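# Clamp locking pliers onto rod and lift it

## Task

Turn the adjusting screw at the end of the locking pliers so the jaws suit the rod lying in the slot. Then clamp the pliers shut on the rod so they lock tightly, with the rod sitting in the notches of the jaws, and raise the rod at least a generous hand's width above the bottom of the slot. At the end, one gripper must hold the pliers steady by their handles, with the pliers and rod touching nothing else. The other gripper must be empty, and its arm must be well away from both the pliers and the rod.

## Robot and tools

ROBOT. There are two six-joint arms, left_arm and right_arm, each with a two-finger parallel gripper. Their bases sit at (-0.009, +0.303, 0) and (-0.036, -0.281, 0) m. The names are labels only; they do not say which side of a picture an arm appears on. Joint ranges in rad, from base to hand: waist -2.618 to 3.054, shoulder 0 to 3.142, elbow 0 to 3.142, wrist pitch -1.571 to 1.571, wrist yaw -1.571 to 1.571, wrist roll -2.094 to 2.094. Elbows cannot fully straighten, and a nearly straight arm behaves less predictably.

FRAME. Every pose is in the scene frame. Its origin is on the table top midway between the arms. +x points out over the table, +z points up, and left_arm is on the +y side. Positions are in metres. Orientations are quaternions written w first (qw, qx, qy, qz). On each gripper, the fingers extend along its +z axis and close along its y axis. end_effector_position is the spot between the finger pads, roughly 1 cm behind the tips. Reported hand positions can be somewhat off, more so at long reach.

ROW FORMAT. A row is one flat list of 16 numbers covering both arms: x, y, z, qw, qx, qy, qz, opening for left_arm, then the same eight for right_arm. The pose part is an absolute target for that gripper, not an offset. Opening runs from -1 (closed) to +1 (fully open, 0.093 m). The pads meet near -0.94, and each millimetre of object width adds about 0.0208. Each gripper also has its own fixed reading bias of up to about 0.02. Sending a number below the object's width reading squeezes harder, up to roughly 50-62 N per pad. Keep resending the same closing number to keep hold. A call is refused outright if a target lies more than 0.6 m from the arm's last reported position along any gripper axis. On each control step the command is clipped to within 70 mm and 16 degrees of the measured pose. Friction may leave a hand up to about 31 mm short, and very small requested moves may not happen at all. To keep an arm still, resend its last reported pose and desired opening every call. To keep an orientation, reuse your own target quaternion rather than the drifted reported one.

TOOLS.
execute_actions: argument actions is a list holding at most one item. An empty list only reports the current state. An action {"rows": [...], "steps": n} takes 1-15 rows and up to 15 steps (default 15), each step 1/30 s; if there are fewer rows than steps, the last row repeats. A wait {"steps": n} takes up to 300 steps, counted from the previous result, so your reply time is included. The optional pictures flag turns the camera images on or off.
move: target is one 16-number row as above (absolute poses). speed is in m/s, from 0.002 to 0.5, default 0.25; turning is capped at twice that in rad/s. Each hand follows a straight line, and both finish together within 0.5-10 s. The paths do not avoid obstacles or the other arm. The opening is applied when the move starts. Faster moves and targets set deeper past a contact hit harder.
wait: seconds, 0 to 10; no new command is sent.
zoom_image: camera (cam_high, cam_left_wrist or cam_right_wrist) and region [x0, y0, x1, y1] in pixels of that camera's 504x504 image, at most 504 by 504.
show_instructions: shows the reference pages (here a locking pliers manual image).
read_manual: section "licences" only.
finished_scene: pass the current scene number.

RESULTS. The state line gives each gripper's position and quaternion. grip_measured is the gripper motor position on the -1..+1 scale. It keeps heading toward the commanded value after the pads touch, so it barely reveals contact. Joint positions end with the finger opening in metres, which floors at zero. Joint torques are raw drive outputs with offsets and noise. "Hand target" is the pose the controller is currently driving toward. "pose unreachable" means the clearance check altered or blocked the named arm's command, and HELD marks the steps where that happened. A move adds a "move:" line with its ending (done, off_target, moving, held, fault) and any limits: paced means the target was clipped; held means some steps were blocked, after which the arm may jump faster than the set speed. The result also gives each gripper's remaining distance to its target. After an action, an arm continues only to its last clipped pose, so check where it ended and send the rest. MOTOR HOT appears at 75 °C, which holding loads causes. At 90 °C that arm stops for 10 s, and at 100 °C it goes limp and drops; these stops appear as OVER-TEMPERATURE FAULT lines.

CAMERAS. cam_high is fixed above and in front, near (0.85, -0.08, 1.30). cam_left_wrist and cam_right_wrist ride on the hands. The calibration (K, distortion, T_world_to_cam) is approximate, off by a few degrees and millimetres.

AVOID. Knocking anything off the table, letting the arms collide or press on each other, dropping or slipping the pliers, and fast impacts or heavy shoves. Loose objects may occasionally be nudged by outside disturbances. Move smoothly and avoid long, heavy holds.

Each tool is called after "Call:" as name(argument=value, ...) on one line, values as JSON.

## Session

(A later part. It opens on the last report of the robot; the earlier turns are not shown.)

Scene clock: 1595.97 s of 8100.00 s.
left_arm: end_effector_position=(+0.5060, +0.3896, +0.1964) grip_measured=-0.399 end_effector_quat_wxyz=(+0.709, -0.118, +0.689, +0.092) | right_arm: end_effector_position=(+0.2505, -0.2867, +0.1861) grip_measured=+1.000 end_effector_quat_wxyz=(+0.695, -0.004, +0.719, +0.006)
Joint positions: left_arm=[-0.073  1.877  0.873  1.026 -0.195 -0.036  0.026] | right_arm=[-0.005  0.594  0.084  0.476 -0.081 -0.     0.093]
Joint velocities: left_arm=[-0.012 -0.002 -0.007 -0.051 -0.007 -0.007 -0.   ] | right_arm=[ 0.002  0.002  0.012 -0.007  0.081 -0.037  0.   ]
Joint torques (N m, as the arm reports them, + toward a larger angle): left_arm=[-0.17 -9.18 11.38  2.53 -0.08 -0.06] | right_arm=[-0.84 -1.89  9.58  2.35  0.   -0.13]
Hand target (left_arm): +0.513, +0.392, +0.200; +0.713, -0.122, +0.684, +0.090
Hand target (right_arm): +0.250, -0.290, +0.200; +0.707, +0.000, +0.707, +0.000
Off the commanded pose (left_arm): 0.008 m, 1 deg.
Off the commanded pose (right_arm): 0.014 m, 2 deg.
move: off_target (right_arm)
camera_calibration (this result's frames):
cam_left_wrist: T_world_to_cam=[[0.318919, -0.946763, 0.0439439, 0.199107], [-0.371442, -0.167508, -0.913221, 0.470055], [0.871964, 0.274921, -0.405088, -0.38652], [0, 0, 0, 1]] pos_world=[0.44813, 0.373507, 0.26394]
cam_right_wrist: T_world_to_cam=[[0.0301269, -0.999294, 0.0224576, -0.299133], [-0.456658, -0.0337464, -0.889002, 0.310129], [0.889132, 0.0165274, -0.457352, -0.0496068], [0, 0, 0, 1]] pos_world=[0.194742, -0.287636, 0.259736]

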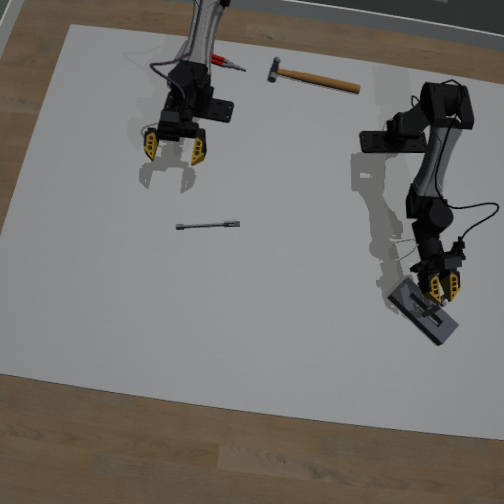

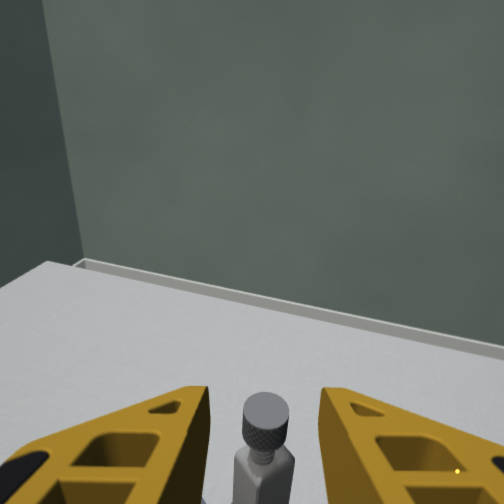

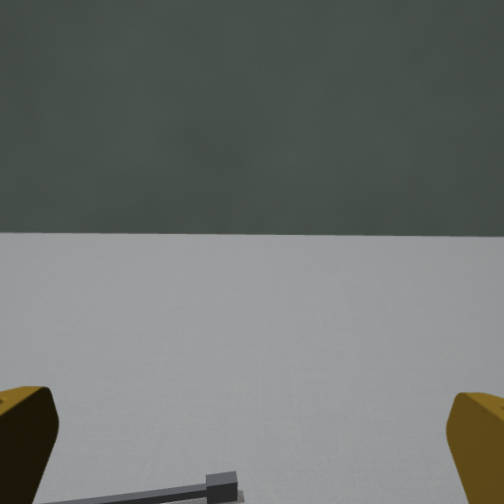

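Call:
execute_actions(actions=[{"rows":[[0.506,0.3896,0.2015,0.717,-0.118,0.681,0.091,-0.4,0.25,-0.29,0.2,0.707,0,0.707,0,1]],"steps":15}])

Scene clock: 1599.43 s of 8100.00 s.
left_arm: end_effector_position=(+0.5059, +0.3896, +0.1996) grip_measured=-0.399 end_effector_quat_wxyz=(+0.714, -0.118, +0.684, +0.092) | right_arm: end_effector_position=(+0.2505, -0.2867, +0.1861) grip_measured=+1.000 end_effector_quat_wxyz=(+0.695, -0.004, +0.719, +0.006)
Joint positions: left_arm=[-0.073  1.877  0.873  1.04  -0.195 -0.036  0.026] | right_arm=[-0.005  0.594  0.084  0.476 -0.081 -0.     0.093]
Joint velocities: left_arm=[ 0.012 -0.012 -0.007  0.081 -0.022 -0.007  0.001] | right_arm=[-0.012 -0.002 -0.002 -0.022  0.022 -0.11   0.   ]
Joint torques (N m, as the arm reports them, + toward a larger angle): left_arm=[ -0.29 -10.94   8.14   2.68  -0.07   0.07] | right_arm=[-0.86 -1.88  9.54  2.35 -0.01 -0.13]
Hand target (left_arm): +0.506, +0.390, +0.202; +0.717, -0.118, +0.681, +0.091
Hand target (right_arm): +0.250, -0.290, +0.200; +0.707, +0.000, +0.707, +0.000
Off the commanded pose (left_arm): 0.002 m, 1 deg.
Off the commanded pose (right_arm): 0.014 m, 2 deg.
Steps of this call (steps 1 to 89: nothing new was sent; steps 90 to 104: all 15 steps of this action). Readings (end_effector_position):
90: left_arm (+0.5060, +0.3896, +0.1967) | right_arm (+0.2505, -0.2867, +0.1861)
91: left_arm (+0.5060, +0.3896, +0.1972) | right_arm (+0.2505, -0.2867, +0.1861)
93: left_arm (+0.5060, +0.3896, +0.1982) | right_arm (+0.2505, -0.2867, +0.1861)
97: left_arm (+0.5060, +0.3896, +0.1992) | right_arm (+0.2505, -0.2867, +0.1861)
104: the state above
camera_calibration (this result's frames):
cam_left_wrist: T_world_to_cam=[[0.318316, -0.946825, 0.0468726, 0.198732], [-0.35928, -0.166248, -0.918303, 0.467303], [0.877265, 0.27547, -0.393094, -0.390431], [0, 0, 0, 1]] pos_world=[0.447144, 0.373405, 0.266335]
cam_right_wrist: T_world_to_cam=[[0.0301269, -0.999294, 0.0224576, -0.299133], [-0.456658, -0.0337464, -0.889002, 0.310129], [0.889132, 0.0165274, -0.457352, -0.0496068], [0, 0, 0, 1]] pos_world=[0.194742, -0.287636, 0.259736]

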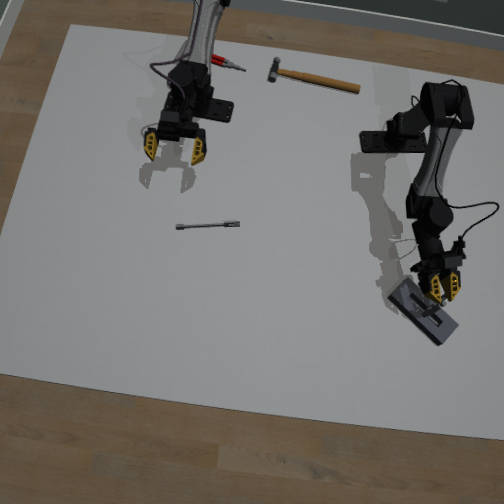

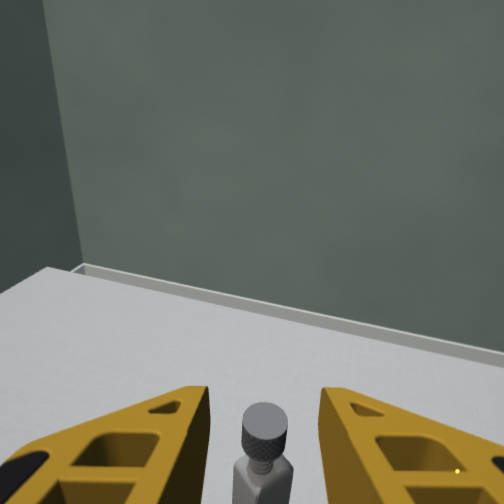

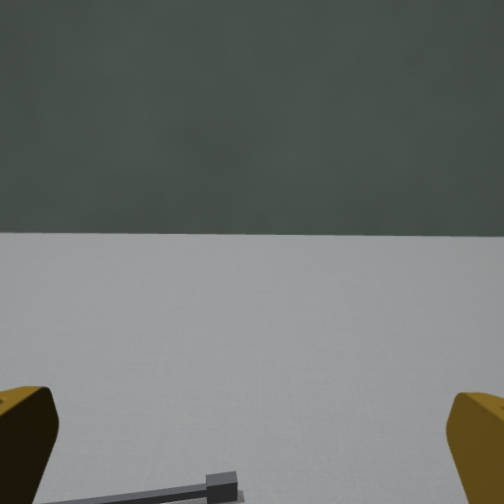

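Close slowly to −0.78.

Call:
execute_actions(actions=[{"rows":[[0.506,0.3896,0.2015,0.717,-0.118,0.681,0.091,-0.45,0.25,-0.29,0.2,0.707,0,0.707,0,1],[0.506,0.3896,0.2015,0.717,-0.118,0.681,0.091,-0.5,0.25,-0.29,0.2,0.707,0,0.707,0,1],[0.506,0.3896,0.2015,0.717,-0.118,0.681,0.091,-0.54,0.25,-0.29,0.2,0.707,0,0.707,0,1],[0.506,0.3896,0.2015,0.717,-0.118,0.681,0.091,-0.58,0.25,-0.29,0.2,0.707,0,0.707,0,1],[0.506,0.3896,0.2015,0.717,-0.118,0.681,0.091,-0.61,0.25,-0.29,0.2,0.707,0,0.707,0,1],[0.506,0.3896,0.2015,0.717,-0.118,0.681,0.091,-0.64,0.25,-0.29,0.2,0.707,0,0.707,0,1],[0.506,0.3896,0.2015,0.717,-0.118,0.681,0.091,-0.67,0.25,-0.29,0.2,0.707,0,0.707,0,1],[0.506,0.3896,0.2015,0.717,-0.118,0.681,0.091,-0.70,0.25,-0.29,0.2,0.707,0,0.707,0,1],[0.506,0.3896,0.2015,0.717,-0.118,0.681,0.091,-0.73,0.25,-0.29,0.2,0.707,0,0.707,0,1],[0.506,0.3896,0.2015,0.717,-0.118,0.681,0.091,-0.76,0.25,-0.29,0.2,0.707,0,0.707,0,1],[0.506,0.3896,0.2015,0.717,-0.118,0.681,0.091,-0.78,0.25,-0.29,0.2,0.707,0,0.707,0,1]],"steps":15}])

Scene clock: 1603.87 s of 8100.00 s.
left_arm: end_effector_position=(+0.5059, +0.3896, +0.2010) grip_measured=-0.779 end_effector_quat_wxyz=(+0.716, -0.118, +0.682, +0.092) | right_arm: end_effector_position=(+0.2505, -0.2867, +0.1861) grip_measured=+1.000 end_effector_quat_wxyz=(+0.695, -0.004, +0.719, +0.006)
Joint positions: left_arm=[-0.073  1.877  0.873  1.046 -0.195 -0.036  0.008] | right_arm=[-0.005  0.594  0.084  0.476 -0.081 -0.     0.093]
Joint velocities: left_arm=[ 0.017 -0.002 -0.002 -0.007 -0.007 -0.007  0.   ] | right_arm=[-0.012 -0.012  0.002 -0.022 -0.037  0.007  0.   ]
Joint torques (N m, as the arm reports them, + toward a larger angle): left_arm=[ -0.25 -10.94   8.27   2.58  -0.08   0.03] | right_arm=[-0.85 -1.89  9.56  2.35  0.   -0.14]
Hand target (left_arm): +0.506, +0.390, +0.201; +0.717, -0.118, +0.681, +0.091
Hand target (right_arm): +0.250, -0.290, +0.200; +0.707, +0.000, +0.707, +0.000
Off the commanded pose (left_arm): 0.001 m, 0 deg.
Off the commanded pose (right_arm): 0.014 m, 2 deg.
Steps of this call (steps 1 to 118: nothing new was sent; steps 119 to 133: all 15 steps of this action). Readings (end_effector_position):
119: left_arm (+0.5059, +0.3896, +0.1997) | right_arm (+0.2505, -0.2867, +0.1861)
120: left_arm (+0.5059, +0.3896, +0.1997) | right_arm (+0.2505, -0.2867, +0.1861)
122: left_arm (+0.5059, +0.3896, +0.1997) | right_arm (+0.2505, -0.2867, +0.1861)
126: left_arm (+0.5059, +0.3896, +0.1997) | right_arm (+0.2505, -0.2867, +0.1861)
133: the state above
camera_calibration (this result's frames):
cam_left_wrist: T_world_to_cam=[[0.318045, -0.946853, 0.0481252, 0.198576], [-0.354047, -0.165706, -0.920431, 0.466109], [0.879487, 0.2757, -0.387932, -0.392097], [0, 0, 0, 1]] pos_world=[0.446712, 0.37336, 0.267357]
cam_right_wrist: T_world_to_cam=[[0.0301269, -0.999294, 0.0224576, -0.299133], [-0.456658, -0.0337464, -0.889002, 0.310129], [0.889132, 0.0165274, -0.457352, -0.0496068], [0, 0, 0, 1]] pos_world=[0.194742, -0.287636, 0.259736]

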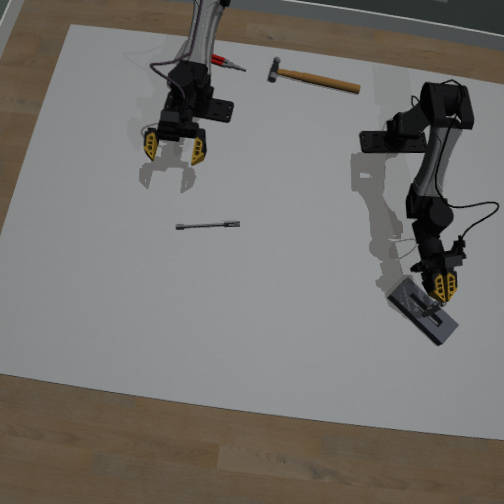

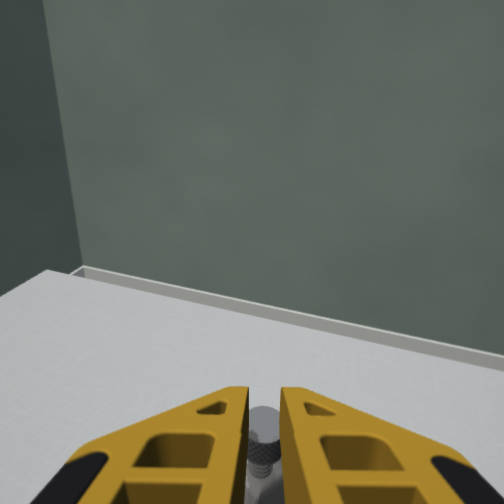

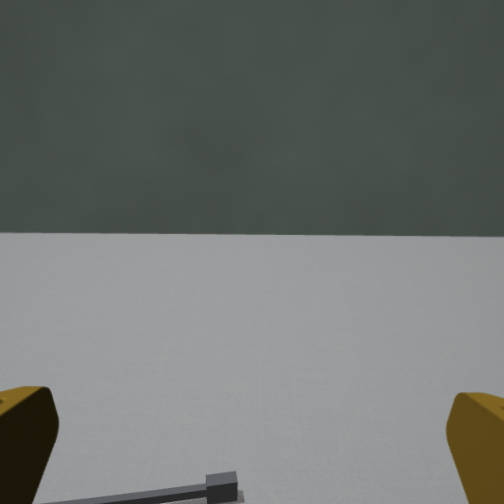

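Call:
execute_actions(actions=[{"rows":[[0.506,0.3896,0.201,0.716,-0.118,0.682,0.092,-0.45,0.25,-0.29,0.2,0.707,0,0.707,0,1],[0.506,0.3896,0.201,0.716,-0.118,0.682,0.092,-0.45,0.25,-0.29,0.2,0.707,0,0.707,0,1],[0.506,0.3896,0.201,0.716,-0.118,0.682,0.092,-0.45,0.25,-0.29,0.2,0.707,0,0.707,0,1],[0.506,0.3896,0.201,0.716,-0.118,0.682,0.092,-0.45,0.25,-0.29,0.2,0.707,0,0.707,0,1],[0.506,0.3896,0.201,0.716,-0.118,0.682,0.092,-0.45,0.25,-0.29,0.2,0.707,0,0.707,0,1],[0.506,0.3896,0.192,0.7025,-0.118,0.696,0.092,-0.45,0.25,-0.29,0.2,0.707,0,0.707,0,1]],"steps":15}], pictures=false)

Call:
execute_actions(actions=[{"rows":[[0.506,0.3896,0.192,0.7025,-0.118,0.696,0.092,-0.45,0.25,-0.29,0.2,0.707,0,0.707,0,1],[0.506,0.3896,0.192,0.7025,-0.118,0.696,0.092,-0.45,0.25,-0.29,0.2,0.707,0,0.707,0,1],[0.506,0.3896,0.192,0.7025,-0.118,0.696,0.092,-0.45,0.25,-0.29,0.2,0.707,0,0.707,0,1],[0.506,0.3896,0.192,0.7025,-0.118,0.696,0.092,-0.5,0.25,-0.29,0.2,0.707,0,0.707,0,1],[0.506,0.3896,0.192,0.7025,-0.118,0.696,0.092,-0.55,0.25,-0.29,0.2,0.707,0,0.707,0,1],[0.506,0.3896,0.192,0.7025,-0.118,0.696,0.092,-0.6,0.25,-0.29,0.2,0.707,0,0.707,0,1],[0.506,0.3896,0.192,0.7025,-0.118,0.696,0.092,-0.64,0.25,-0.29,0.2,0.707,0,0.707,0,1],[0.506,0.3896,0.192,0.7025,-0.118,0.696,0.092,-0.68,0.25,-0.29,0.2,0.707,0,0.707,0,1],[0.506,0.3896,0.192,0.7025,-0.118,0.696,0.092,-0.71,0.25,-0.29,0.2,0.707,0,0.707,0,1],[0.506,0.3896,0.192,0.7025,-0.118,0.696,0.092,-0.74,0.25,-0.29,0.2,0.707,0,0.707,0,1],[0.506,0.3896,0.192,0.7025,-0.118,0.696,0.092,-0.78,0.25,-0.29,0.2,0.707,0,0.707,0,1]],"steps":15}])

Scene clock: 1614.70 s of 8100.00 s.
left_arm: end_effector_position=(+0.5061, +0.3896, +0.1952) grip_measured=-0.451 end_effector_quat_wxyz=(+0.707, -0.118, +0.691, +0.092) | right_arm: end_effector_position=(+0.2505, -0.2867, +0.1861) grip_measured=+1.000 end_effector_quat_wxyz=(+0.695, -0.004, +0.719, +0.006)
Joint positions: left_arm=[-0.073  1.877  0.873  1.021 -0.195 -0.036  0.024] | right_arm=[-0.005  0.594  0.084  0.476 -0.081 -0.     0.093]
Joint velocities: left_arm=[ 0.012 -0.012  0.002  0.007 -0.037  0.081  0.   ] | right_arm=[-0.002 -0.002  0.007  0.037  0.022  0.007  0.   ]
Joint torques (N m, as the arm reports them, + toward a larger angle): left_arm=[ -0.16 -10.91   8.28   2.45  -0.06   0.02] | right_arm=[-0.82 -1.87  9.58  2.34  0.   -0.13]
Hand target (left_arm): +0.506, +0.390, +0.192; +0.702, -0.118, +0.696, +0.092
Hand target (right_arm): +0.250, -0.290, +0.200; +0.707, +0.000, +0.707, +0.000
Off the commanded pose (left_arm): 0.003 m, 1 deg.
Off the commanded pose (right_arm): 0.014 m, 2 deg.
Steps of this call (steps 1 to 310: nothing new was sent; steps 311 to 325: all 15 steps of this action). Readings (end_effector_position):
311: left_arm (+0.5059, +0.3896, +0.2010) | right_arm (+0.2505, -0.2867, +0.1861)
312: left_arm (+0.5059, +0.3896, +0.2010) | right_arm (+0.2505, -0.2867, +0.1861)
314: left_arm (+0.5059, +0.3896, +0.2010) | right_arm (+0.2505, -0.2867, +0.1861)
318: left_arm (+0.5060, +0.3896, +0.1985) | right_arm (+0.2505, -0.2867, +0.1861)
325: the state above

Scene clock: 1615.20 s of 8100.00 s.
left_arm: end_effector_position=(+0.5061, +0.3896, +0.1945) grip_measured=-0.775 end_effector_quat_wxyz=(+0.706, -0.118, +0.692, +0.092) | right_arm: end_effector_position=(+0.2505, -0.2867, +0.1861) grip_measured=+1.000 end_effector_quat_wxyz=(+0.695, -0.004, +0.719, +0.006)
Joint positions: left_arm=[-0.073  1.877  0.873  1.018 -0.195 -0.036  0.008] | right_arm=[-0.005  0.594  0.084  0.476 -0.081 -0.     0.093]
Joint velocities: left_arm=[-0.002  0.002 -0.012  0.007 -0.007 -0.037  0.   ] | right_arm=[ 0.012 -0.002 -0.002 -0.022  0.051 -0.037  0.   ]
Joint torques (N m, as the arm reports them, + toward a larger angle): left_arm=[ -0.32 -11.03   8.31   2.45  -0.12   0.  ] | right_arm=[-0.88 -1.86  9.59  2.35  0.01 -0.14]
Hand target (left_arm): +0.506, +0.390, +0.192; +0.702, -0.118, +0.696, +0.092
Hand target (right_arm): +0.250, -0.290, +0.200; +0.707, +0.000, +0.707, +0.000
Off the commanded pose (left_arm): 0.003 m, 1 deg.
Off the commanded pose (right_arm): 0.014 m, 2 deg.
Steps of this call (steps 1 to 15: all 15 steps of this action). Readings (end_effector_position):
1: left_arm (+0.5061, +0.3896, +0.1950) | right_arm (+0.2505, -0.2867, +0.1861)
2: left_arm (+0.5061, +0.3896, +0.1949) | right_arm (+0.2505, -0.2867, +0.1861)
4: left_arm (+0.5061, +0.3896, +0.1948) | right_arm (+0.2505, -0.2867, +0.1861)
8: left_arm (+0.5061, +0.3896, +0.1946) | right_arm (+0.2505, -0.2867, +0.1861)
15: the state above
camera_calibration (this result's frames):
cam_left_wrist: T_world_to_cam=[[0.318901, -0.946849, 0.0421773, 0.199505], [-0.378771, -0.168111, -0.910094, 0.471652], [0.868812, 0.274254, -0.412249, -0.384081], [0, 0, 0, 1]] pos_world=[0.44872, 0.373527, 0.262496]
cam_right_wrist: T_world_to_cam=[[0.0301269, -0.999294, 0.0224576, -0.299133], [-0.456658, -0.0337464, -0.889002, 0.310129], [0.889132, 0.0165274, -0.457352, -0.0496068], [0, 0, 0, 1]] pos_world=[0.194742, -0.287636, 0.259736]

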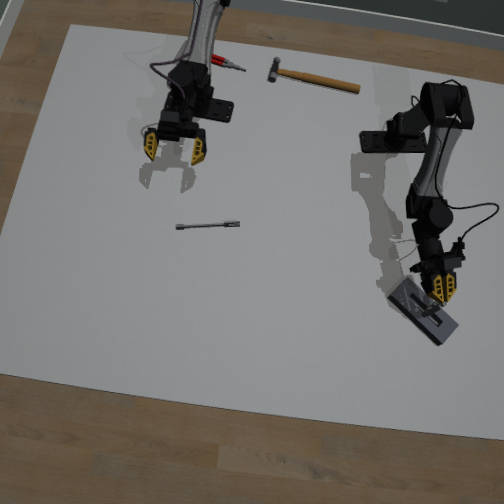

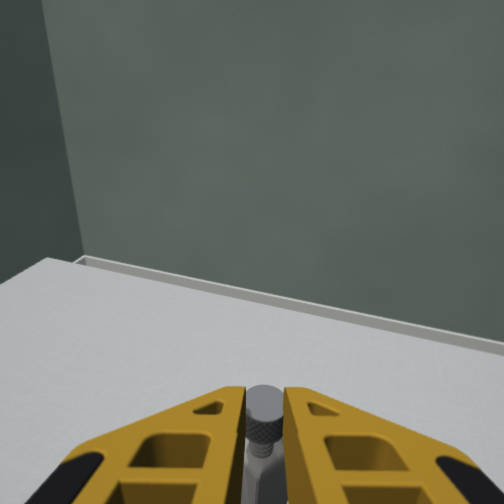

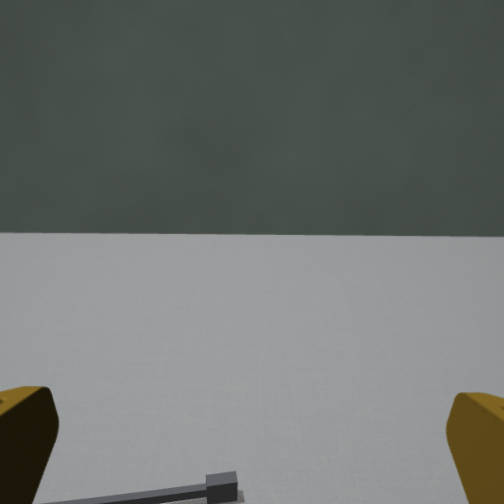

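Call:
move(target=[0.519,0.3935,0.195,0.709,-0.118,0.689,0.092,-0.4,0.25,-0.29,0.2,0.707,0,0.707,0,1], speed=0.006)

Scene clock: 1621.47 s of 8100.00 s.
left_arm: end_effector_position=(+0.5131, +0.3901, +0.1953) grip_measured=-0.401 end_effector_quat_wxyz=(+0.709, -0.117, +0.690, +0.092) | right_arm: end_effector_position=(+0.2505, -0.2867, +0.1861) grip_measured=+1.000 end_effector_quat_wxyz=(+0.695, -0.004, +0.719, +0.006)
Joint positions: left_arm=[-0.073  1.9    0.904  1.018 -0.194 -0.036  0.026] | right_arm=[-0.005  0.594  0.084  0.476 -0.081 -0.     0.093]
Joint velocities: left_arm=[ 0.007 -0.012 -0.012 -0.125  0.081 -0.037 -0.001] | right_arm=[-0.012  0.022 -0.012  0.007  0.007  0.051  0.   ]
Joint torques (N m, as the arm reports them, + toward a larger angle): left_arm=[ 0.25 -9.4  10.71  2.52 -0.02  0.07] | right_arm=[-0.83 -1.86  9.56  2.34  0.   -0.14]
Hand target (left_arm): +0.519, +0.394, +0.195; +0.709, -0.118, +0.689, +0.092
Hand target (right_arm): +0.250, -0.290, +0.200; +0.707, +0.000, +0.707, +0.000
Off the commanded pose (left_arm): 0.007 m, 0 deg.
Off the commanded pose (right_arm): 0.014 m, 2 deg.
move: off_target (right_arm)
camera_calibration (this result's frames):
cam_left_wrist: T_world_to_cam=[[0.317541, -0.947243, 0.0435765, 0.198314], [-0.373086, -0.167053, -0.912634, 0.472294], [0.871765, 0.273541, -0.406449, -0.392398], [0, 0, 0, 1]] pos_world=[0.455313, 0.374086, 0.2629]
cam_right_wrist: T_world_to_cam=[[0.0301269, -0.999294, 0.0224576, -0.299133], [-0.456658, -0.0337464, -0.889002, 0.310129], [0.889132, 0.0165274, -0.457352, -0.0496068], [0, 0, 0, 1]] pos_world=[0.194742, -0.287636, 0.259736]

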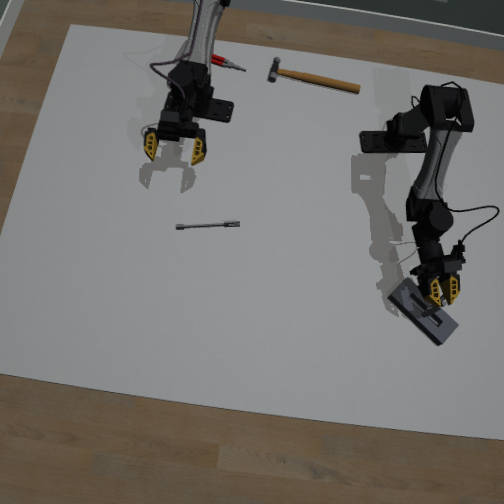

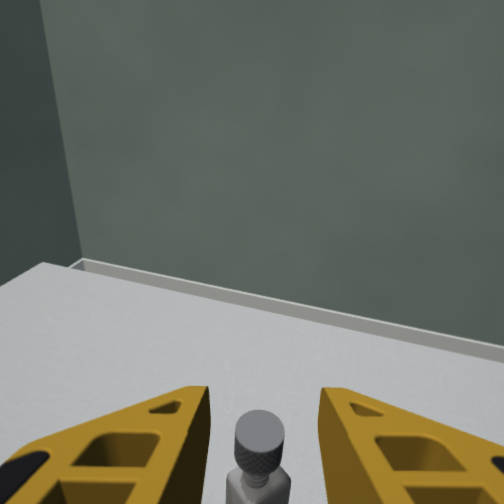

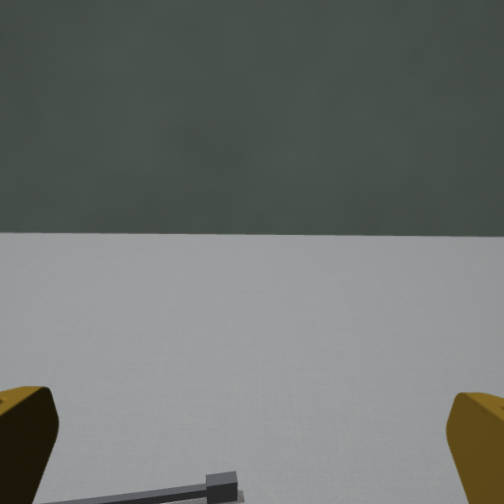

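Call:
execute_actions(actions=[{"rows":[[0.5131,0.3915,0.196,0.709,-0.118,0.689,0.093,-0.45,0.25,-0.29,0.2,0.707,0,0.707,0,1],[0.5131,0.3915,0.196,0.709,-0.118,0.689,0.093,-0.5,0.25,-0.29,0.2,0.707,0,0.707,0,1],[0.5131,0.3915,0.196,0.709,-0.118,0.689,0.093,-0.55,0.25,-0.29,0.2,0.707,0,0.707,0,1],[0.5131,0.3915,0.196,0.709,-0.118,0.689,0.093,-0.59,0.25,-0.29,0.2,0.707,0,0.707,0,1],[0.5131,0.3915,0.196,0.709,-0.118,0.689,0.093,-0.62,0.25,-0.29,0.2,0.707,0,0.707,0,1],[0.5131,0.3915,0.196,0.709,-0.118,0.689,0.093,-0.65,0.25,-0.29,0.2,0.707,0,0.707,0,1],[0.5131,0.3915,0.196,0.709,-0.118,0.689,0.093,-0.68,0.25,-0.29,0.2,0.707,0,0.707,0,1],[0.5131,0.3915,0.196,0.709,-0.118,0.689,0.093,-0.71,0.25,-0.29,0.2,0.707,0,0.707,0,1],[0.5131,0.3915,0.196,0.709,-0.118,0.689,0.093,-0.74,0.25,-0.29,0.2,0.707,0,0.707,0,1],[0.5131,0.3915,0.196,0.709,-0.118,0.689,0.093,-0.78,0.25,-0.29,0.2,0.707,0,0.707,0,1]],"steps":15}])

Scene clock: 1625.70 s of 8100.00 s.
left_arm: end_effector_position=(+0.5131, +0.3902, +0.1953) grip_measured=-0.772 end_effector_quat_wxyz=(+0.709, -0.118, +0.690, +0.092) | right_arm: end_effector_position=(+0.2505, -0.2867, +0.1861) grip_measured=+1.000 end_effector_quat_wxyz=(+0.695, -0.004, +0.719, +0.006)
Joint positions: left_arm=[-0.073  1.9    0.904  1.018 -0.194 -0.036  0.008] | right_arm=[-0.005  0.594  0.084  0.476 -0.081 -0.     0.093]
Joint velocities: left_arm=[-0.002 -0.002 -0.007 -0.007 -0.051 -0.022 -0.001] | right_arm=[ 0.007 -0.007  0.017 -0.037 -0.007 -0.066  0.   ]
Joint torques (N m, as the arm reports them, + toward a larger angle): left_arm=[ -0.15 -11.24   8.42   2.57  -0.05   0.07] | right_arm=[-0.87 -1.89  9.58  2.33  0.01 -0.14]
Hand target (left_arm): +0.513, +0.392, +0.196; +0.709, -0.118, +0.689, +0.093
Hand target (right_arm): +0.250, -0.290, +0.200; +0.707, +0.000, +0.707, +0.000
Off the commanded pose (left_arm): 0.002 m, 0 deg.
Off the commanded pose (right_arm): 0.014 m, 2 deg.
Steps of this call (steps 1 to 112: nothing new was sent; steps 113 to 127: all 15 steps of this action). Readings (end_effector_position):
113: left_arm (+0.5131, +0.3901, +0.1953) | right_arm (+0.2505, -0.2867, +0.1861)
114: left_arm (+0.5131, +0.3901, +0.1953) | right_arm (+0.2505, -0.2867, +0.1861)
116: left_arm (+0.5131, +0.3901, +0.1953) | right_arm (+0.2505, -0.2867, +0.1861)
120: left_arm (+0.5131, +0.3902, +0.1953) | right_arm (+0.2505, -0.2867, +0.1861)
127: the state above
camera_calibration (this result's frames):
cam_left_wrist: T_world_to_cam=[[0.317902, -0.947121, 0.0435846, 0.198144], [-0.373021, -0.167202, -0.912633, 0.472322], [0.871661, 0.27387, -0.40645, -0.392473], [0, 0, 0, 1]] pos_world=[0.4553, 0.374126, 0.2629]
cam_right_wrist: T_world_to_cam=[[0.0301269, -0.999294, 0.0224576, -0.299133], [-0.456658, -0.0337464, -0.889002, 0.310129], [0.889132, 0.0165274, -0.457352, -0.0496068], [0, 0, 0, 1]] pos_world=[0.194742, -0.287636, 0.259736]

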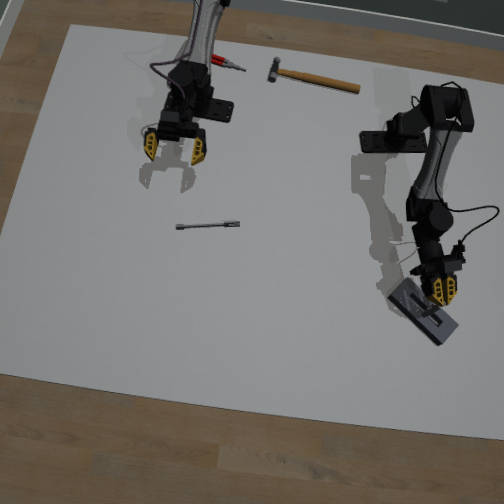

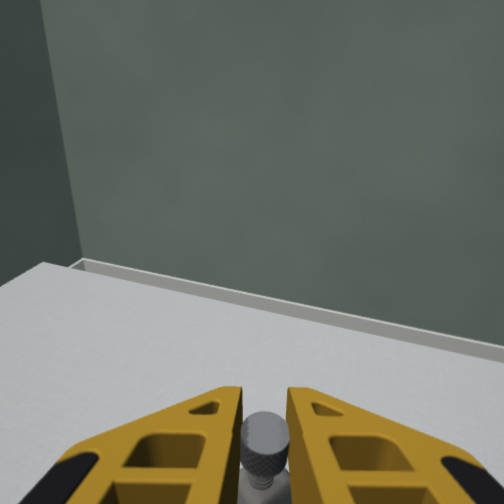

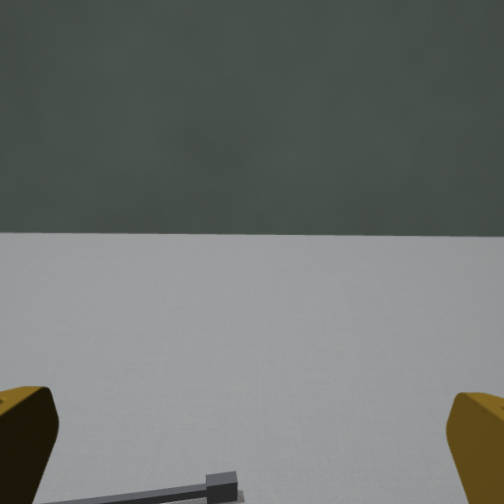

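Call:
move(target=[0.511,0.388,0.195,0.6891,-0.2276,0.6558,0.2003,-0.8,0.25,-0.29,0.2,0.707,0,0.707,0,1], speed=0.04)

Scene clock: 1635.57 s of 8100.00 s.
left_arm: end_effector_position=(+0.5057, +0.3910, +0.1954) grip_measured=-0.790 end_effector_quat_wxyz=(+0.690, -0.229, +0.658, +0.197) | right_arm: end_effector_position=(+0.2505, -0.2867, +0.1861) grip_measured=+1.000 end_effector_quat_wxyz=(+0.695, -0.004, +0.719, +0.006)
Joint positions: left_arm=[-0.201  1.95   0.964  1.022 -0.638 -0.036  0.007] | right_arm=[-0.005  0.594  0.084  0.476 -0.081 -0.     0.093]
Joint velocities: left_arm=[-0.017 -0.002  0.007  0.022 -0.007 -0.007  0.   ] | right_arm=[ 0.017  0.002  0.002  0.022 -0.037 -0.007  0.   ]
Joint torques (N m, as the arm reports them, + toward a larger angle): left_arm=[-0.98 -9.97 10.63  2.32 -0.19  0.03] | right_arm=[-0.85 -1.89  9.56  2.34 -0.01 -0.13]
Hand target (left_arm): +0.511, +0.388, +0.194; +0.688, -0.230, +0.659, +0.199
Hand target (right_arm): +0.250, -0.290, +0.200; +0.707, +0.000, +0.707, +0.000
Off the commanded pose (left_arm): 0.006 m, 0 deg.
Off the commanded pose (right_arm): 0.014 m, 2 deg.
move: off_target (right_arm)
camera_calibration (this result's frames):
cam_left_wrist: T_world_to_cam=[[0.595066, -0.801335, 0.061316, 0.000671169], [-0.287489, -0.28349, -0.914868, 0.472435], [0.750498, 0.526779, -0.39907, -0.425318], [0, 0, 0, 1]] pos_world=[0.45462, 0.358517, 0.262443]
cam_right_wrist: T_world_to_cam=[[0.0301269, -0.999294, 0.0224576, -0.299133], [-0.456658, -0.0337464, -0.889002, 0.310129], [0.889132, 0.0165274, -0.457352, -0.0496068], [0, 0, 0, 1]] pos_world=[0.194742, -0.287636, 0.259736]

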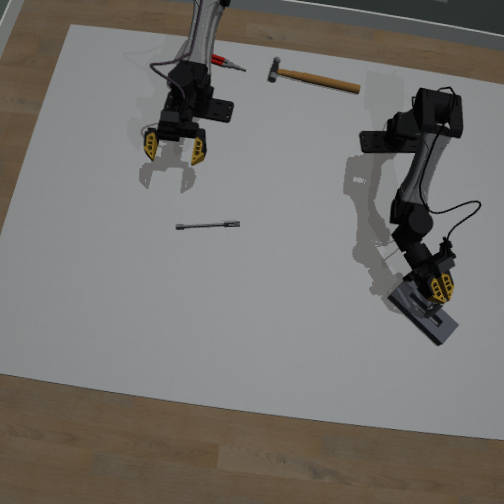

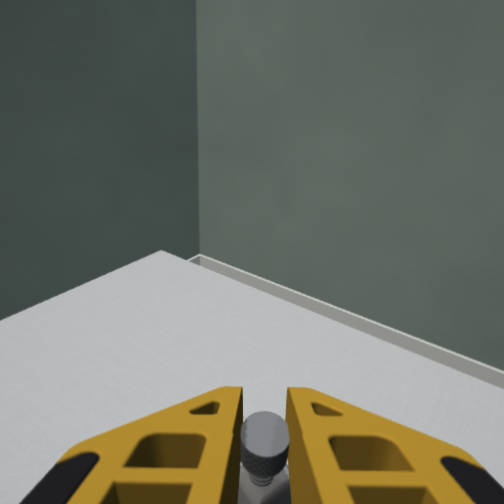

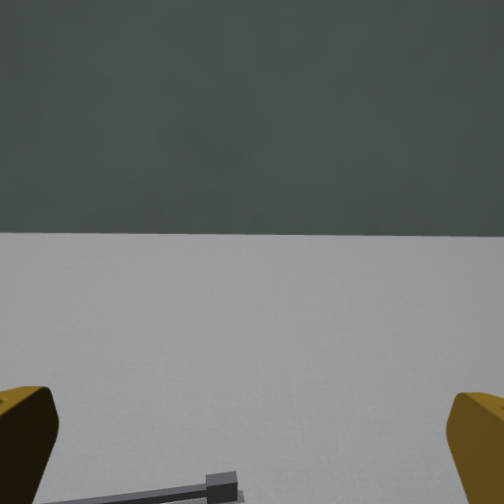

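Call:
move(target=[0.513,0.383,0.194,0.652,-0.322,0.615,0.300,-0.8,0.25,-0.29,0.2,0.707,0,0.707,0,1], speed=0.04)

Call:
zoom_image(camera="cam_high", region=[370,250,480,360])

Scene clock: 1642.00 s of 8100.00 s.
left_arm: end_effector_position=(+0.5082, +0.3881, +0.1934) grip_measured=-0.790 end_effector_quat_wxyz=(+0.653, -0.326, +0.616, +0.296) | right_arm: end_effector_position=(+0.2505, -0.2867, +0.1861) grip_measured=+1.000 end_effector_quat_wxyz=(+0.695, -0.004, +0.719, +0.006)
Joint positions: left_arm=[-0.293  2.075  1.149  0.978 -1.028 -0.016  0.007] | right_arm=[-0.005  0.594  0.084  0.476 -0.081 -0.     0.093]
Joint velocities: left_arm=[-0.017  0.007 -0.002 -0.037 -0.095  0.007  0.   ] | right_arm=[ 0.007  0.002 -0.007  0.022 -0.007 -0.051  0.   ]
Joint torques (N m, as the arm reports them, + toward a larger angle): left_arm=[ -1.01 -11.46  10.74   2.01  -0.16   0.15] | right_arm=[-0.86 -1.89  9.58  2.35  0.   -0.13]
Hand target (left_arm): +0.513, +0.383, +0.193; +0.651, -0.324, +0.618, +0.299
Hand target (right_arm): +0.250, -0.290, +0.200; +0.707, +0.000, +0.707, +0.000
Off the commanded pose (left_arm): 0.007 m, 1 deg.
Off the commanded pose (right_arm): 0.014 m, 2 deg.
move: off_target (right_arm)
camera_calibration (this result's frames):
cam_left_wrist: T_world_to_cam=[[0.804333, -0.590649, 0.064661, -0.191774], [-0.190168, -0.359, -0.913759, 0.45009], [0.562924, 0.72267, -0.401078, -0.406697], [0, 0, 0, 1]] pos_world=[0.468783, 0.342219, 0.260556]
cam_right_wrist: T_world_to_cam=[[0.0301269, -0.999294, 0.0224576, -0.299133], [-0.456658, -0.0337464, -0.889002, 0.310129], [0.889132, 0.0165274, -0.457352, -0.0496068], [0, 0, 0, 1]] pos_world=[0.194742, -0.287636, 0.259736]

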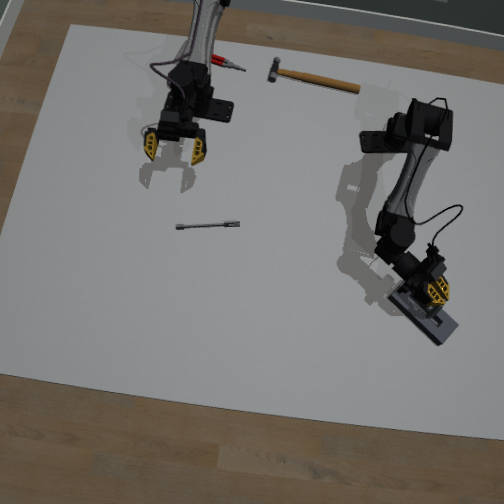

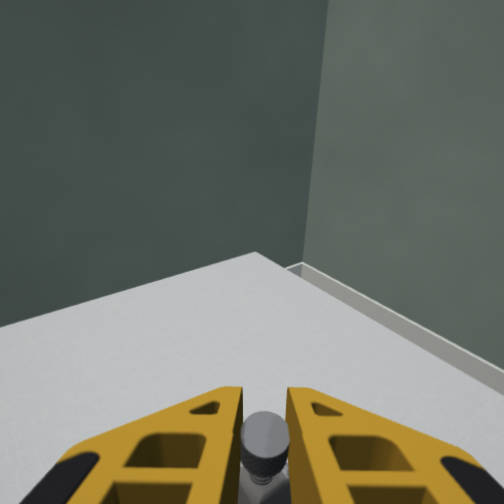

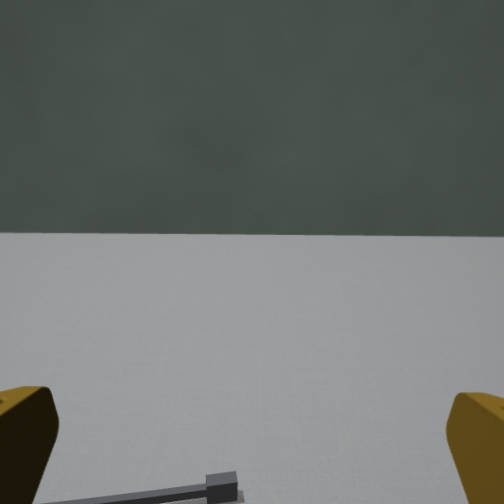

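Region (370, 250, 480, 360) of cam_high's 504x504 image, scaled by 4.582, with more detail than that image has.

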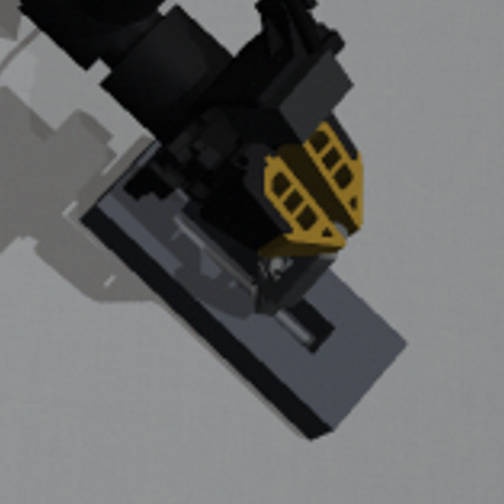

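Call:
execute_actions(actions=[{"rows":[[0.508,0.388,0.1934,0.653,-0.326,0.616,0.296,-0.75,0.25,-0.29,0.2,0.707,0,0.707,0,1],[0.508,0.388,0.1934,0.653,-0.326,0.616,0.296,-0.7,0.25,-0.29,0.2,0.707,0,0.707,0,1],[0.508,0.388,0.1934,0.653,-0.326,0.616,0.296,-0.66,0.25,-0.29,0.2,0.707,0,0.707,0,1],[0.508,0.388,0.1934,0.653,-0.326,0.616,0.296,-0.62,0.25,-0.29,0.2,0.707,0,0.707,0,1],[0.508,0.388,0.1934,0.653,-0.326,0.616,0.296,-0.56,0.25,-0.29,0.2,0.707,0,0.707,0,1],[0.508,0.388,0.1934,0.653,-0.326,0.616,0.296,-0.5,0.25,-0.29,0.2,0.707,0,0.707,0,1],[0.508,0.388,0.1934,0.653,-0.326,0.616,0.296,-0.4,0.25,-0.29,0.2,0.707,0,0.707,0,1],[0.508,0.388,0.1934,0.653,-0.326,0.616,0.296,-0.3,0.25,-0.29,0.2,0.707,0,0.707,0,1]],"steps":15}])

Scene clock: 1645.67 s of 8100.00 s.
left_arm: end_effector_position=(+0.5080, +0.3880, +0.1933) grip_measured=-0.301 end_effector_quat_wxyz=(+0.652, -0.326, +0.616, +0.296) | right_arm: end_effector_position=(+0.2505, -0.2867, +0.1861) grip_measured=+1.000 end_effector_quat_wxyz=(+0.695, -0.004, +0.719, +0.006)
Joint positions: left_arm=[-0.293  2.075  1.149  0.978 -1.029 -0.016  0.031] | right_arm=[-0.005  0.594  0.084  0.476 -0.081 -0.     0.093]
Joint velocities: left_arm=[-0.032 -0.027 -0.022 -0.022  0.051 -0.007  0.   ] | right_arm=[-0.002  0.012 -0.007 -0.037  0.007  0.022  0.   ]
Joint torques (N m, as the arm reports them, + toward a larger angle): left_arm=[ -0.17 -13.12   8.1    2.16  -0.04   0.06] | right_arm=[-0.84 -1.9   9.56  2.35  0.01 -0.14]
Hand target (left_arm): +0.508, +0.388, +0.193; +0.653, -0.326, +0.616, +0.296
Hand target (right_arm): +0.250, -0.290, +0.200; +0.707, +0.000, +0.707, +0.000
Off the commanded pose (left_arm): 0.000 m, 0 deg.
Off the commanded pose (right_arm): 0.014 m, 2 deg.
Steps of this call (steps 1 to 95: nothing new was sent; steps 96 to 110: all 15 steps of this action). Readings (end_effector_position):
96: left_arm (+0.5079, +0.3883, +0.1933) | right_arm (+0.2505, -0.2867, +0.1861)
97: left_arm (+0.5079, +0.3883, +0.1933) | right_arm (+0.2505, -0.2867, +0.1861)
99: left_arm (+0.5079, +0.3883, +0.1933) | right_arm (+0.2505, -0.2867, +0.1861)
103: left_arm (+0.5079, +0.3883, +0.1933) | right_arm (+0.2505, -0.2867, +0.1861)
110: the state above
camera_calibration (this result's frames):
cam_left_wrist: T_world_to_cam=[[0.805033, -0.589728, 0.0643692, -0.192315], [-0.190113, -0.359249, -0.913672, 0.450029], [0.561943, 0.723299, -0.401322, -0.406301], [0, 0, 0, 1]] pos_world=[0.468694, 0.342136, 0.2605]
cam_right_wrist: T_world_to_cam=[[0.0301269, -0.999294, 0.0224576, -0.299133], [-0.456658, -0.0337464, -0.889002, 0.310129], [0.889132, 0.0165274, -0.457352, -0.0496068], [0, 0, 0, 1]] pos_world=[0.194742, -0.287636, 0.259736]

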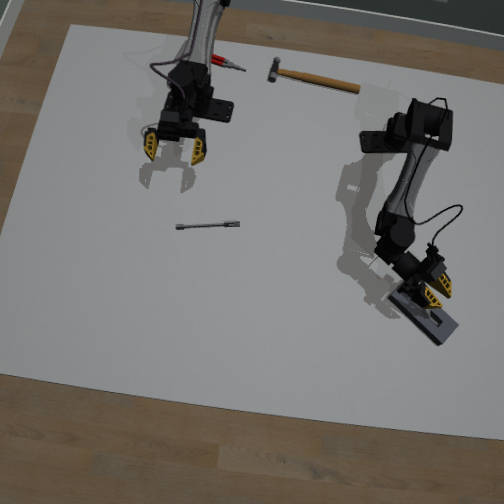

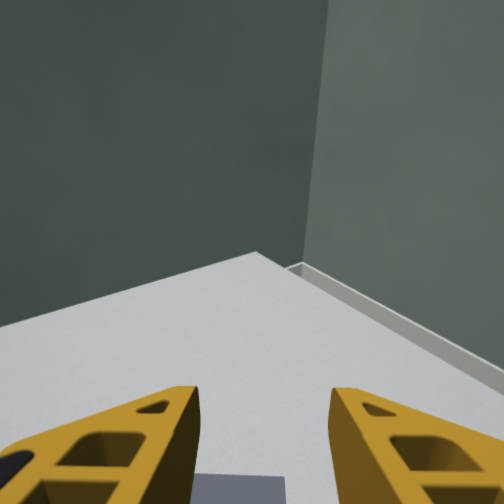

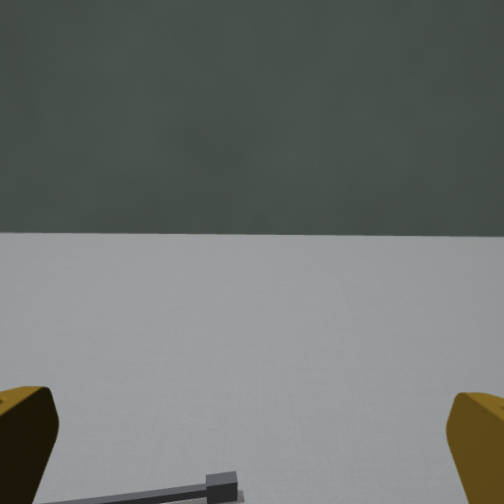

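Call:
execute_actions(actions=[])

Call:
zoom_image(camera="cam_high", region=[360,230,490,360])

Scene clock: 1647.70 s of 8100.00 s.
left_arm: end_effector_position=(+0.5082, +0.3879, +0.1933) grip_measured=-0.301 end_effector_quat_wxyz=(+0.653, -0.326, +0.617, +0.296) | right_arm: end_effector_position=(+0.2505, -0.2867, +0.1861) grip_measured=+1.000 end_effector_quat_wxyz=(+0.695, -0.004, +0.719, +0.006)
Joint positions: left_arm=[-0.293  2.075  1.149  0.978 -1.028 -0.016  0.031] | right_arm=[-0.005  0.594  0.084  0.476 -0.081 -0.     0.093]
Joint velocities: left_arm=[-0.017  0.002 -0.007  0.066  0.037 -0.051  0.   ] | right_arm=[ 0.017 -0.017  0.002 -0.037  0.007 -0.022  0.   ]
Joint torques (N m, as the arm reports them, + toward a larger angle): left_arm=[ -0.27 -13.03   8.2    2.17  -0.08   0.08] | right_arm=[-0.84 -1.92  9.55  2.35 -0.01 -0.13]
Hand target (left_arm): +0.508, +0.388, +0.193; +0.653, -0.326, +0.616, +0.296
Hand target (right_arm): +0.250, -0.290, +0.200; +0.707, +0.000, +0.707, +0.000
Off the commanded pose (left_arm): 0.000 m, 0 deg.
Off the commanded pose (right_arm): 0.014 m, 2 deg.
Steps of this call (steps 1 to 61: nothing new was sent). Readings (end_effector_position):
1: left_arm (+0.5081, +0.3880, +0.1933) | right_arm (+0.2505, -0.2867, +0.1861)
2: left_arm (+0.5081, +0.3880, +0.1933) | right_arm (+0.2505, -0.2867, +0.1861)
4: left_arm (+0.5082, +0.3879, +0.1933) | right_arm (+0.2505, -0.2867, +0.1861)
8: left_arm (+0.5082, +0.3879, +0.1933) | right_arm (+0.2505, -0.2867, +0.1861)
61: the state above
camera_calibration (this result's frames):
cam_left_wrist: T_world_to_cam=[[0.804133, -0.590959, 0.06433, -0.191629], [-0.190651, -0.358887, -0.913703, 0.45016], [0.563048, 0.722473, -0.40126, -0.40655], [0, 0, 0, 1]] pos_world=[0.468826, 0.342034, 0.260508]
cam_right_wrist: T_world_to_cam=[[0.0301269, -0.999294, 0.0224576, -0.299133], [-0.456658, -0.0337464, -0.889002, 0.310129], [0.889132, 0.0165274, -0.457352, -0.0496068], [0, 0, 0, 1]] pos_world=[0.194742, -0.287636, 0.259736]

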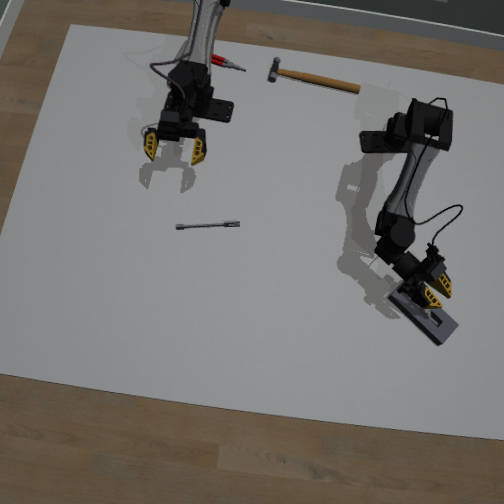

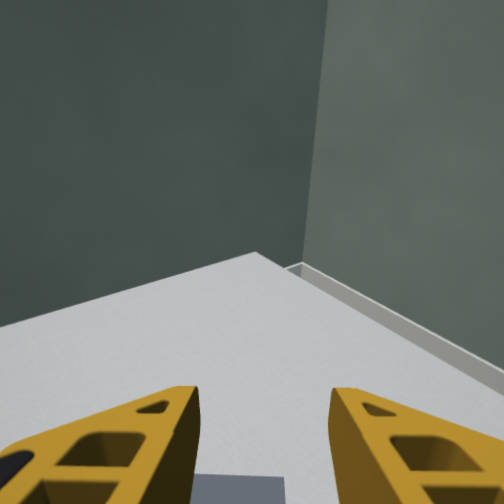

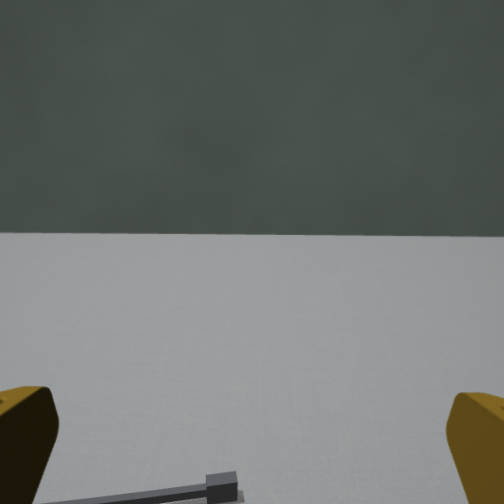

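Region (360, 230, 490, 360) of cam_high's 504x504 image, scaled by 3.877, with more detail than that image has.

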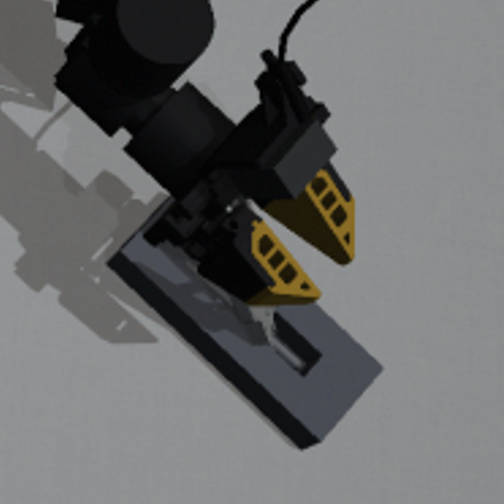

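Call:
execute_actions(actions=[{"rows":[[0.508,0.388,0.1934,0.653,-0.326,0.616,0.296,-0.5,0.25,-0.29,0.2,0.707,0,0.707,0,1],[0.508,0.388,0.1934,0.653,-0.326,0.616,0.296,-0.6,0.25,-0.29,0.2,0.707,0,0.707,0,1],[0.508,0.388,0.1934,0.653,-0.326,0.616,0.296,-0.7,0.25,-0.29,0.2,0.707,0,0.707,0,1],[0.508,0.388,0.1934,0.653,-0.326,0.616,0.296,-0.8,0.25,-0.29,0.2,0.707,0,0.707,0,1]],"steps":15}])

Scene clock: 1653.37 s of 8100.00 s.
left_arm: end_effector_position=(+0.5082, +0.3878, +0.1934) grip_measured=-0.798 end_effector_quat_wxyz=(+0.653, -0.326, +0.617, +0.295) | right_arm: end_effector_position=(+0.2505, -0.2867, +0.1861) grip_measured=+1.000 end_effector_quat_wxyz=(+0.695, -0.004, +0.719, +0.006)
Joint positions: left_arm=[-0.293  2.075  1.149  0.979 -1.027 -0.016  0.007] | right_arm=[-0.005  0.594  0.084  0.476 -0.081 -0.     0.093]
Joint velocities: left_arm=[ 0.012  0.002  0.002 -0.022 -0.037  0.022 -0.001] | right_arm=[-0.012  0.022  0.007 -0.007  0.066 -0.081  0.   ]
Joint torques (N m, as the arm reports them, + toward a larger angle): left_arm=[ -0.24 -12.93   8.15   2.15  -0.09   0.04] | right_arm=[-0.84 -1.9   9.59  2.34  0.01 -0.14]
Hand target (left_arm): +0.508, +0.388, +0.193; +0.653, -0.326, +0.616, +0.296
Hand target (right_arm): +0.250, -0.290, +0.200; +0.707, +0.000, +0.707, +0.000
Off the commanded pose (left_arm): 0.000 m, 0 deg.
Off the commanded pose (right_arm): 0.014 m, 2 deg.
Steps of this call (steps 1 to 155: nothing new was sent; steps 156 to 170: all 15 steps of this action). Readings (end_effector_position):
156: left_arm (+0.5082, +0.3879, +0.1933) | right_arm (+0.2505, -0.2867, +0.1861)
157: left_arm (+0.5083, +0.3878, +0.1934) | right_arm (+0.2505, -0.2867, +0.1861)
159: left_arm (+0.5082, +0.3878, +0.1934) | right_arm (+0.2505, -0.2867, +0.1861)
163: left_arm (+0.5082, +0.3878, +0.1934) | right_arm (+0.2505, -0.2867, +0.1861)
170: the state above
camera_calibration (this result's frames):
cam_left_wrist: T_world_to_cam=[[0.803858, -0.591261, 0.0649819, -0.191565], [-0.190093, -0.358877, -0.913822, 0.450006], [0.563628, 0.722231, -0.400881, -0.406771], [0, 0, 0, 1]] pos_world=[0.468802, 0.342015, 0.260607]
cam_right_wrist: T_world_to_cam=[[0.0301269, -0.999294, 0.0224576, -0.299133], [-0.456658, -0.0337464, -0.889002, 0.310129], [0.889132, 0.0165274, -0.457352, -0.0496068], [0, 0, 0, 1]] pos_world=[0.194742, -0.287636, 0.259736]

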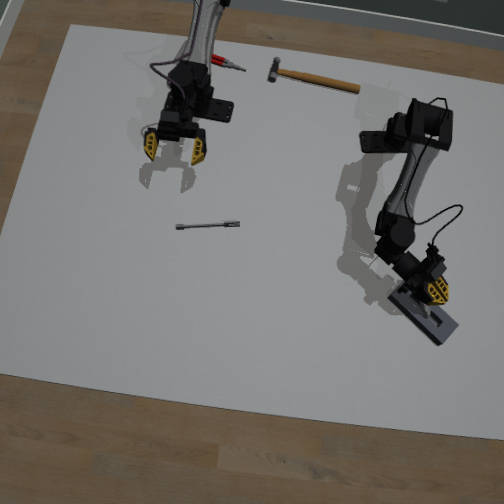

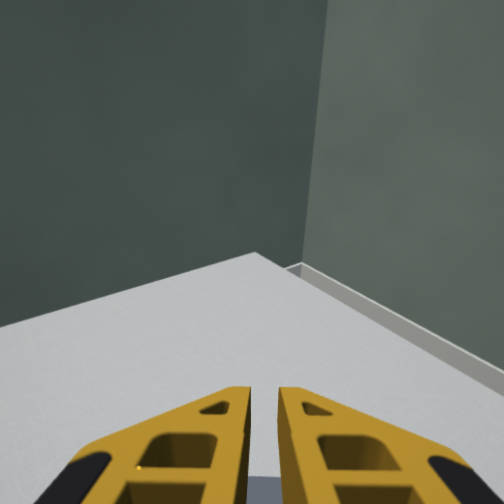

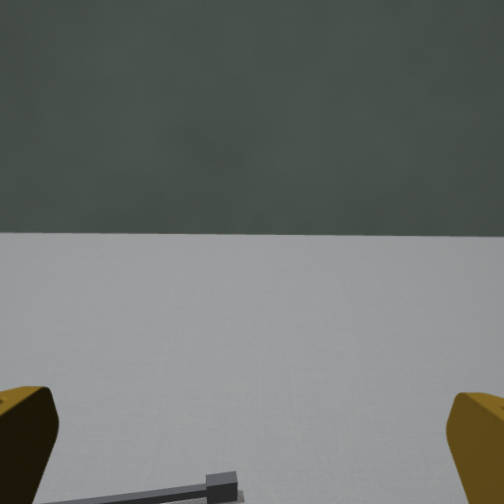

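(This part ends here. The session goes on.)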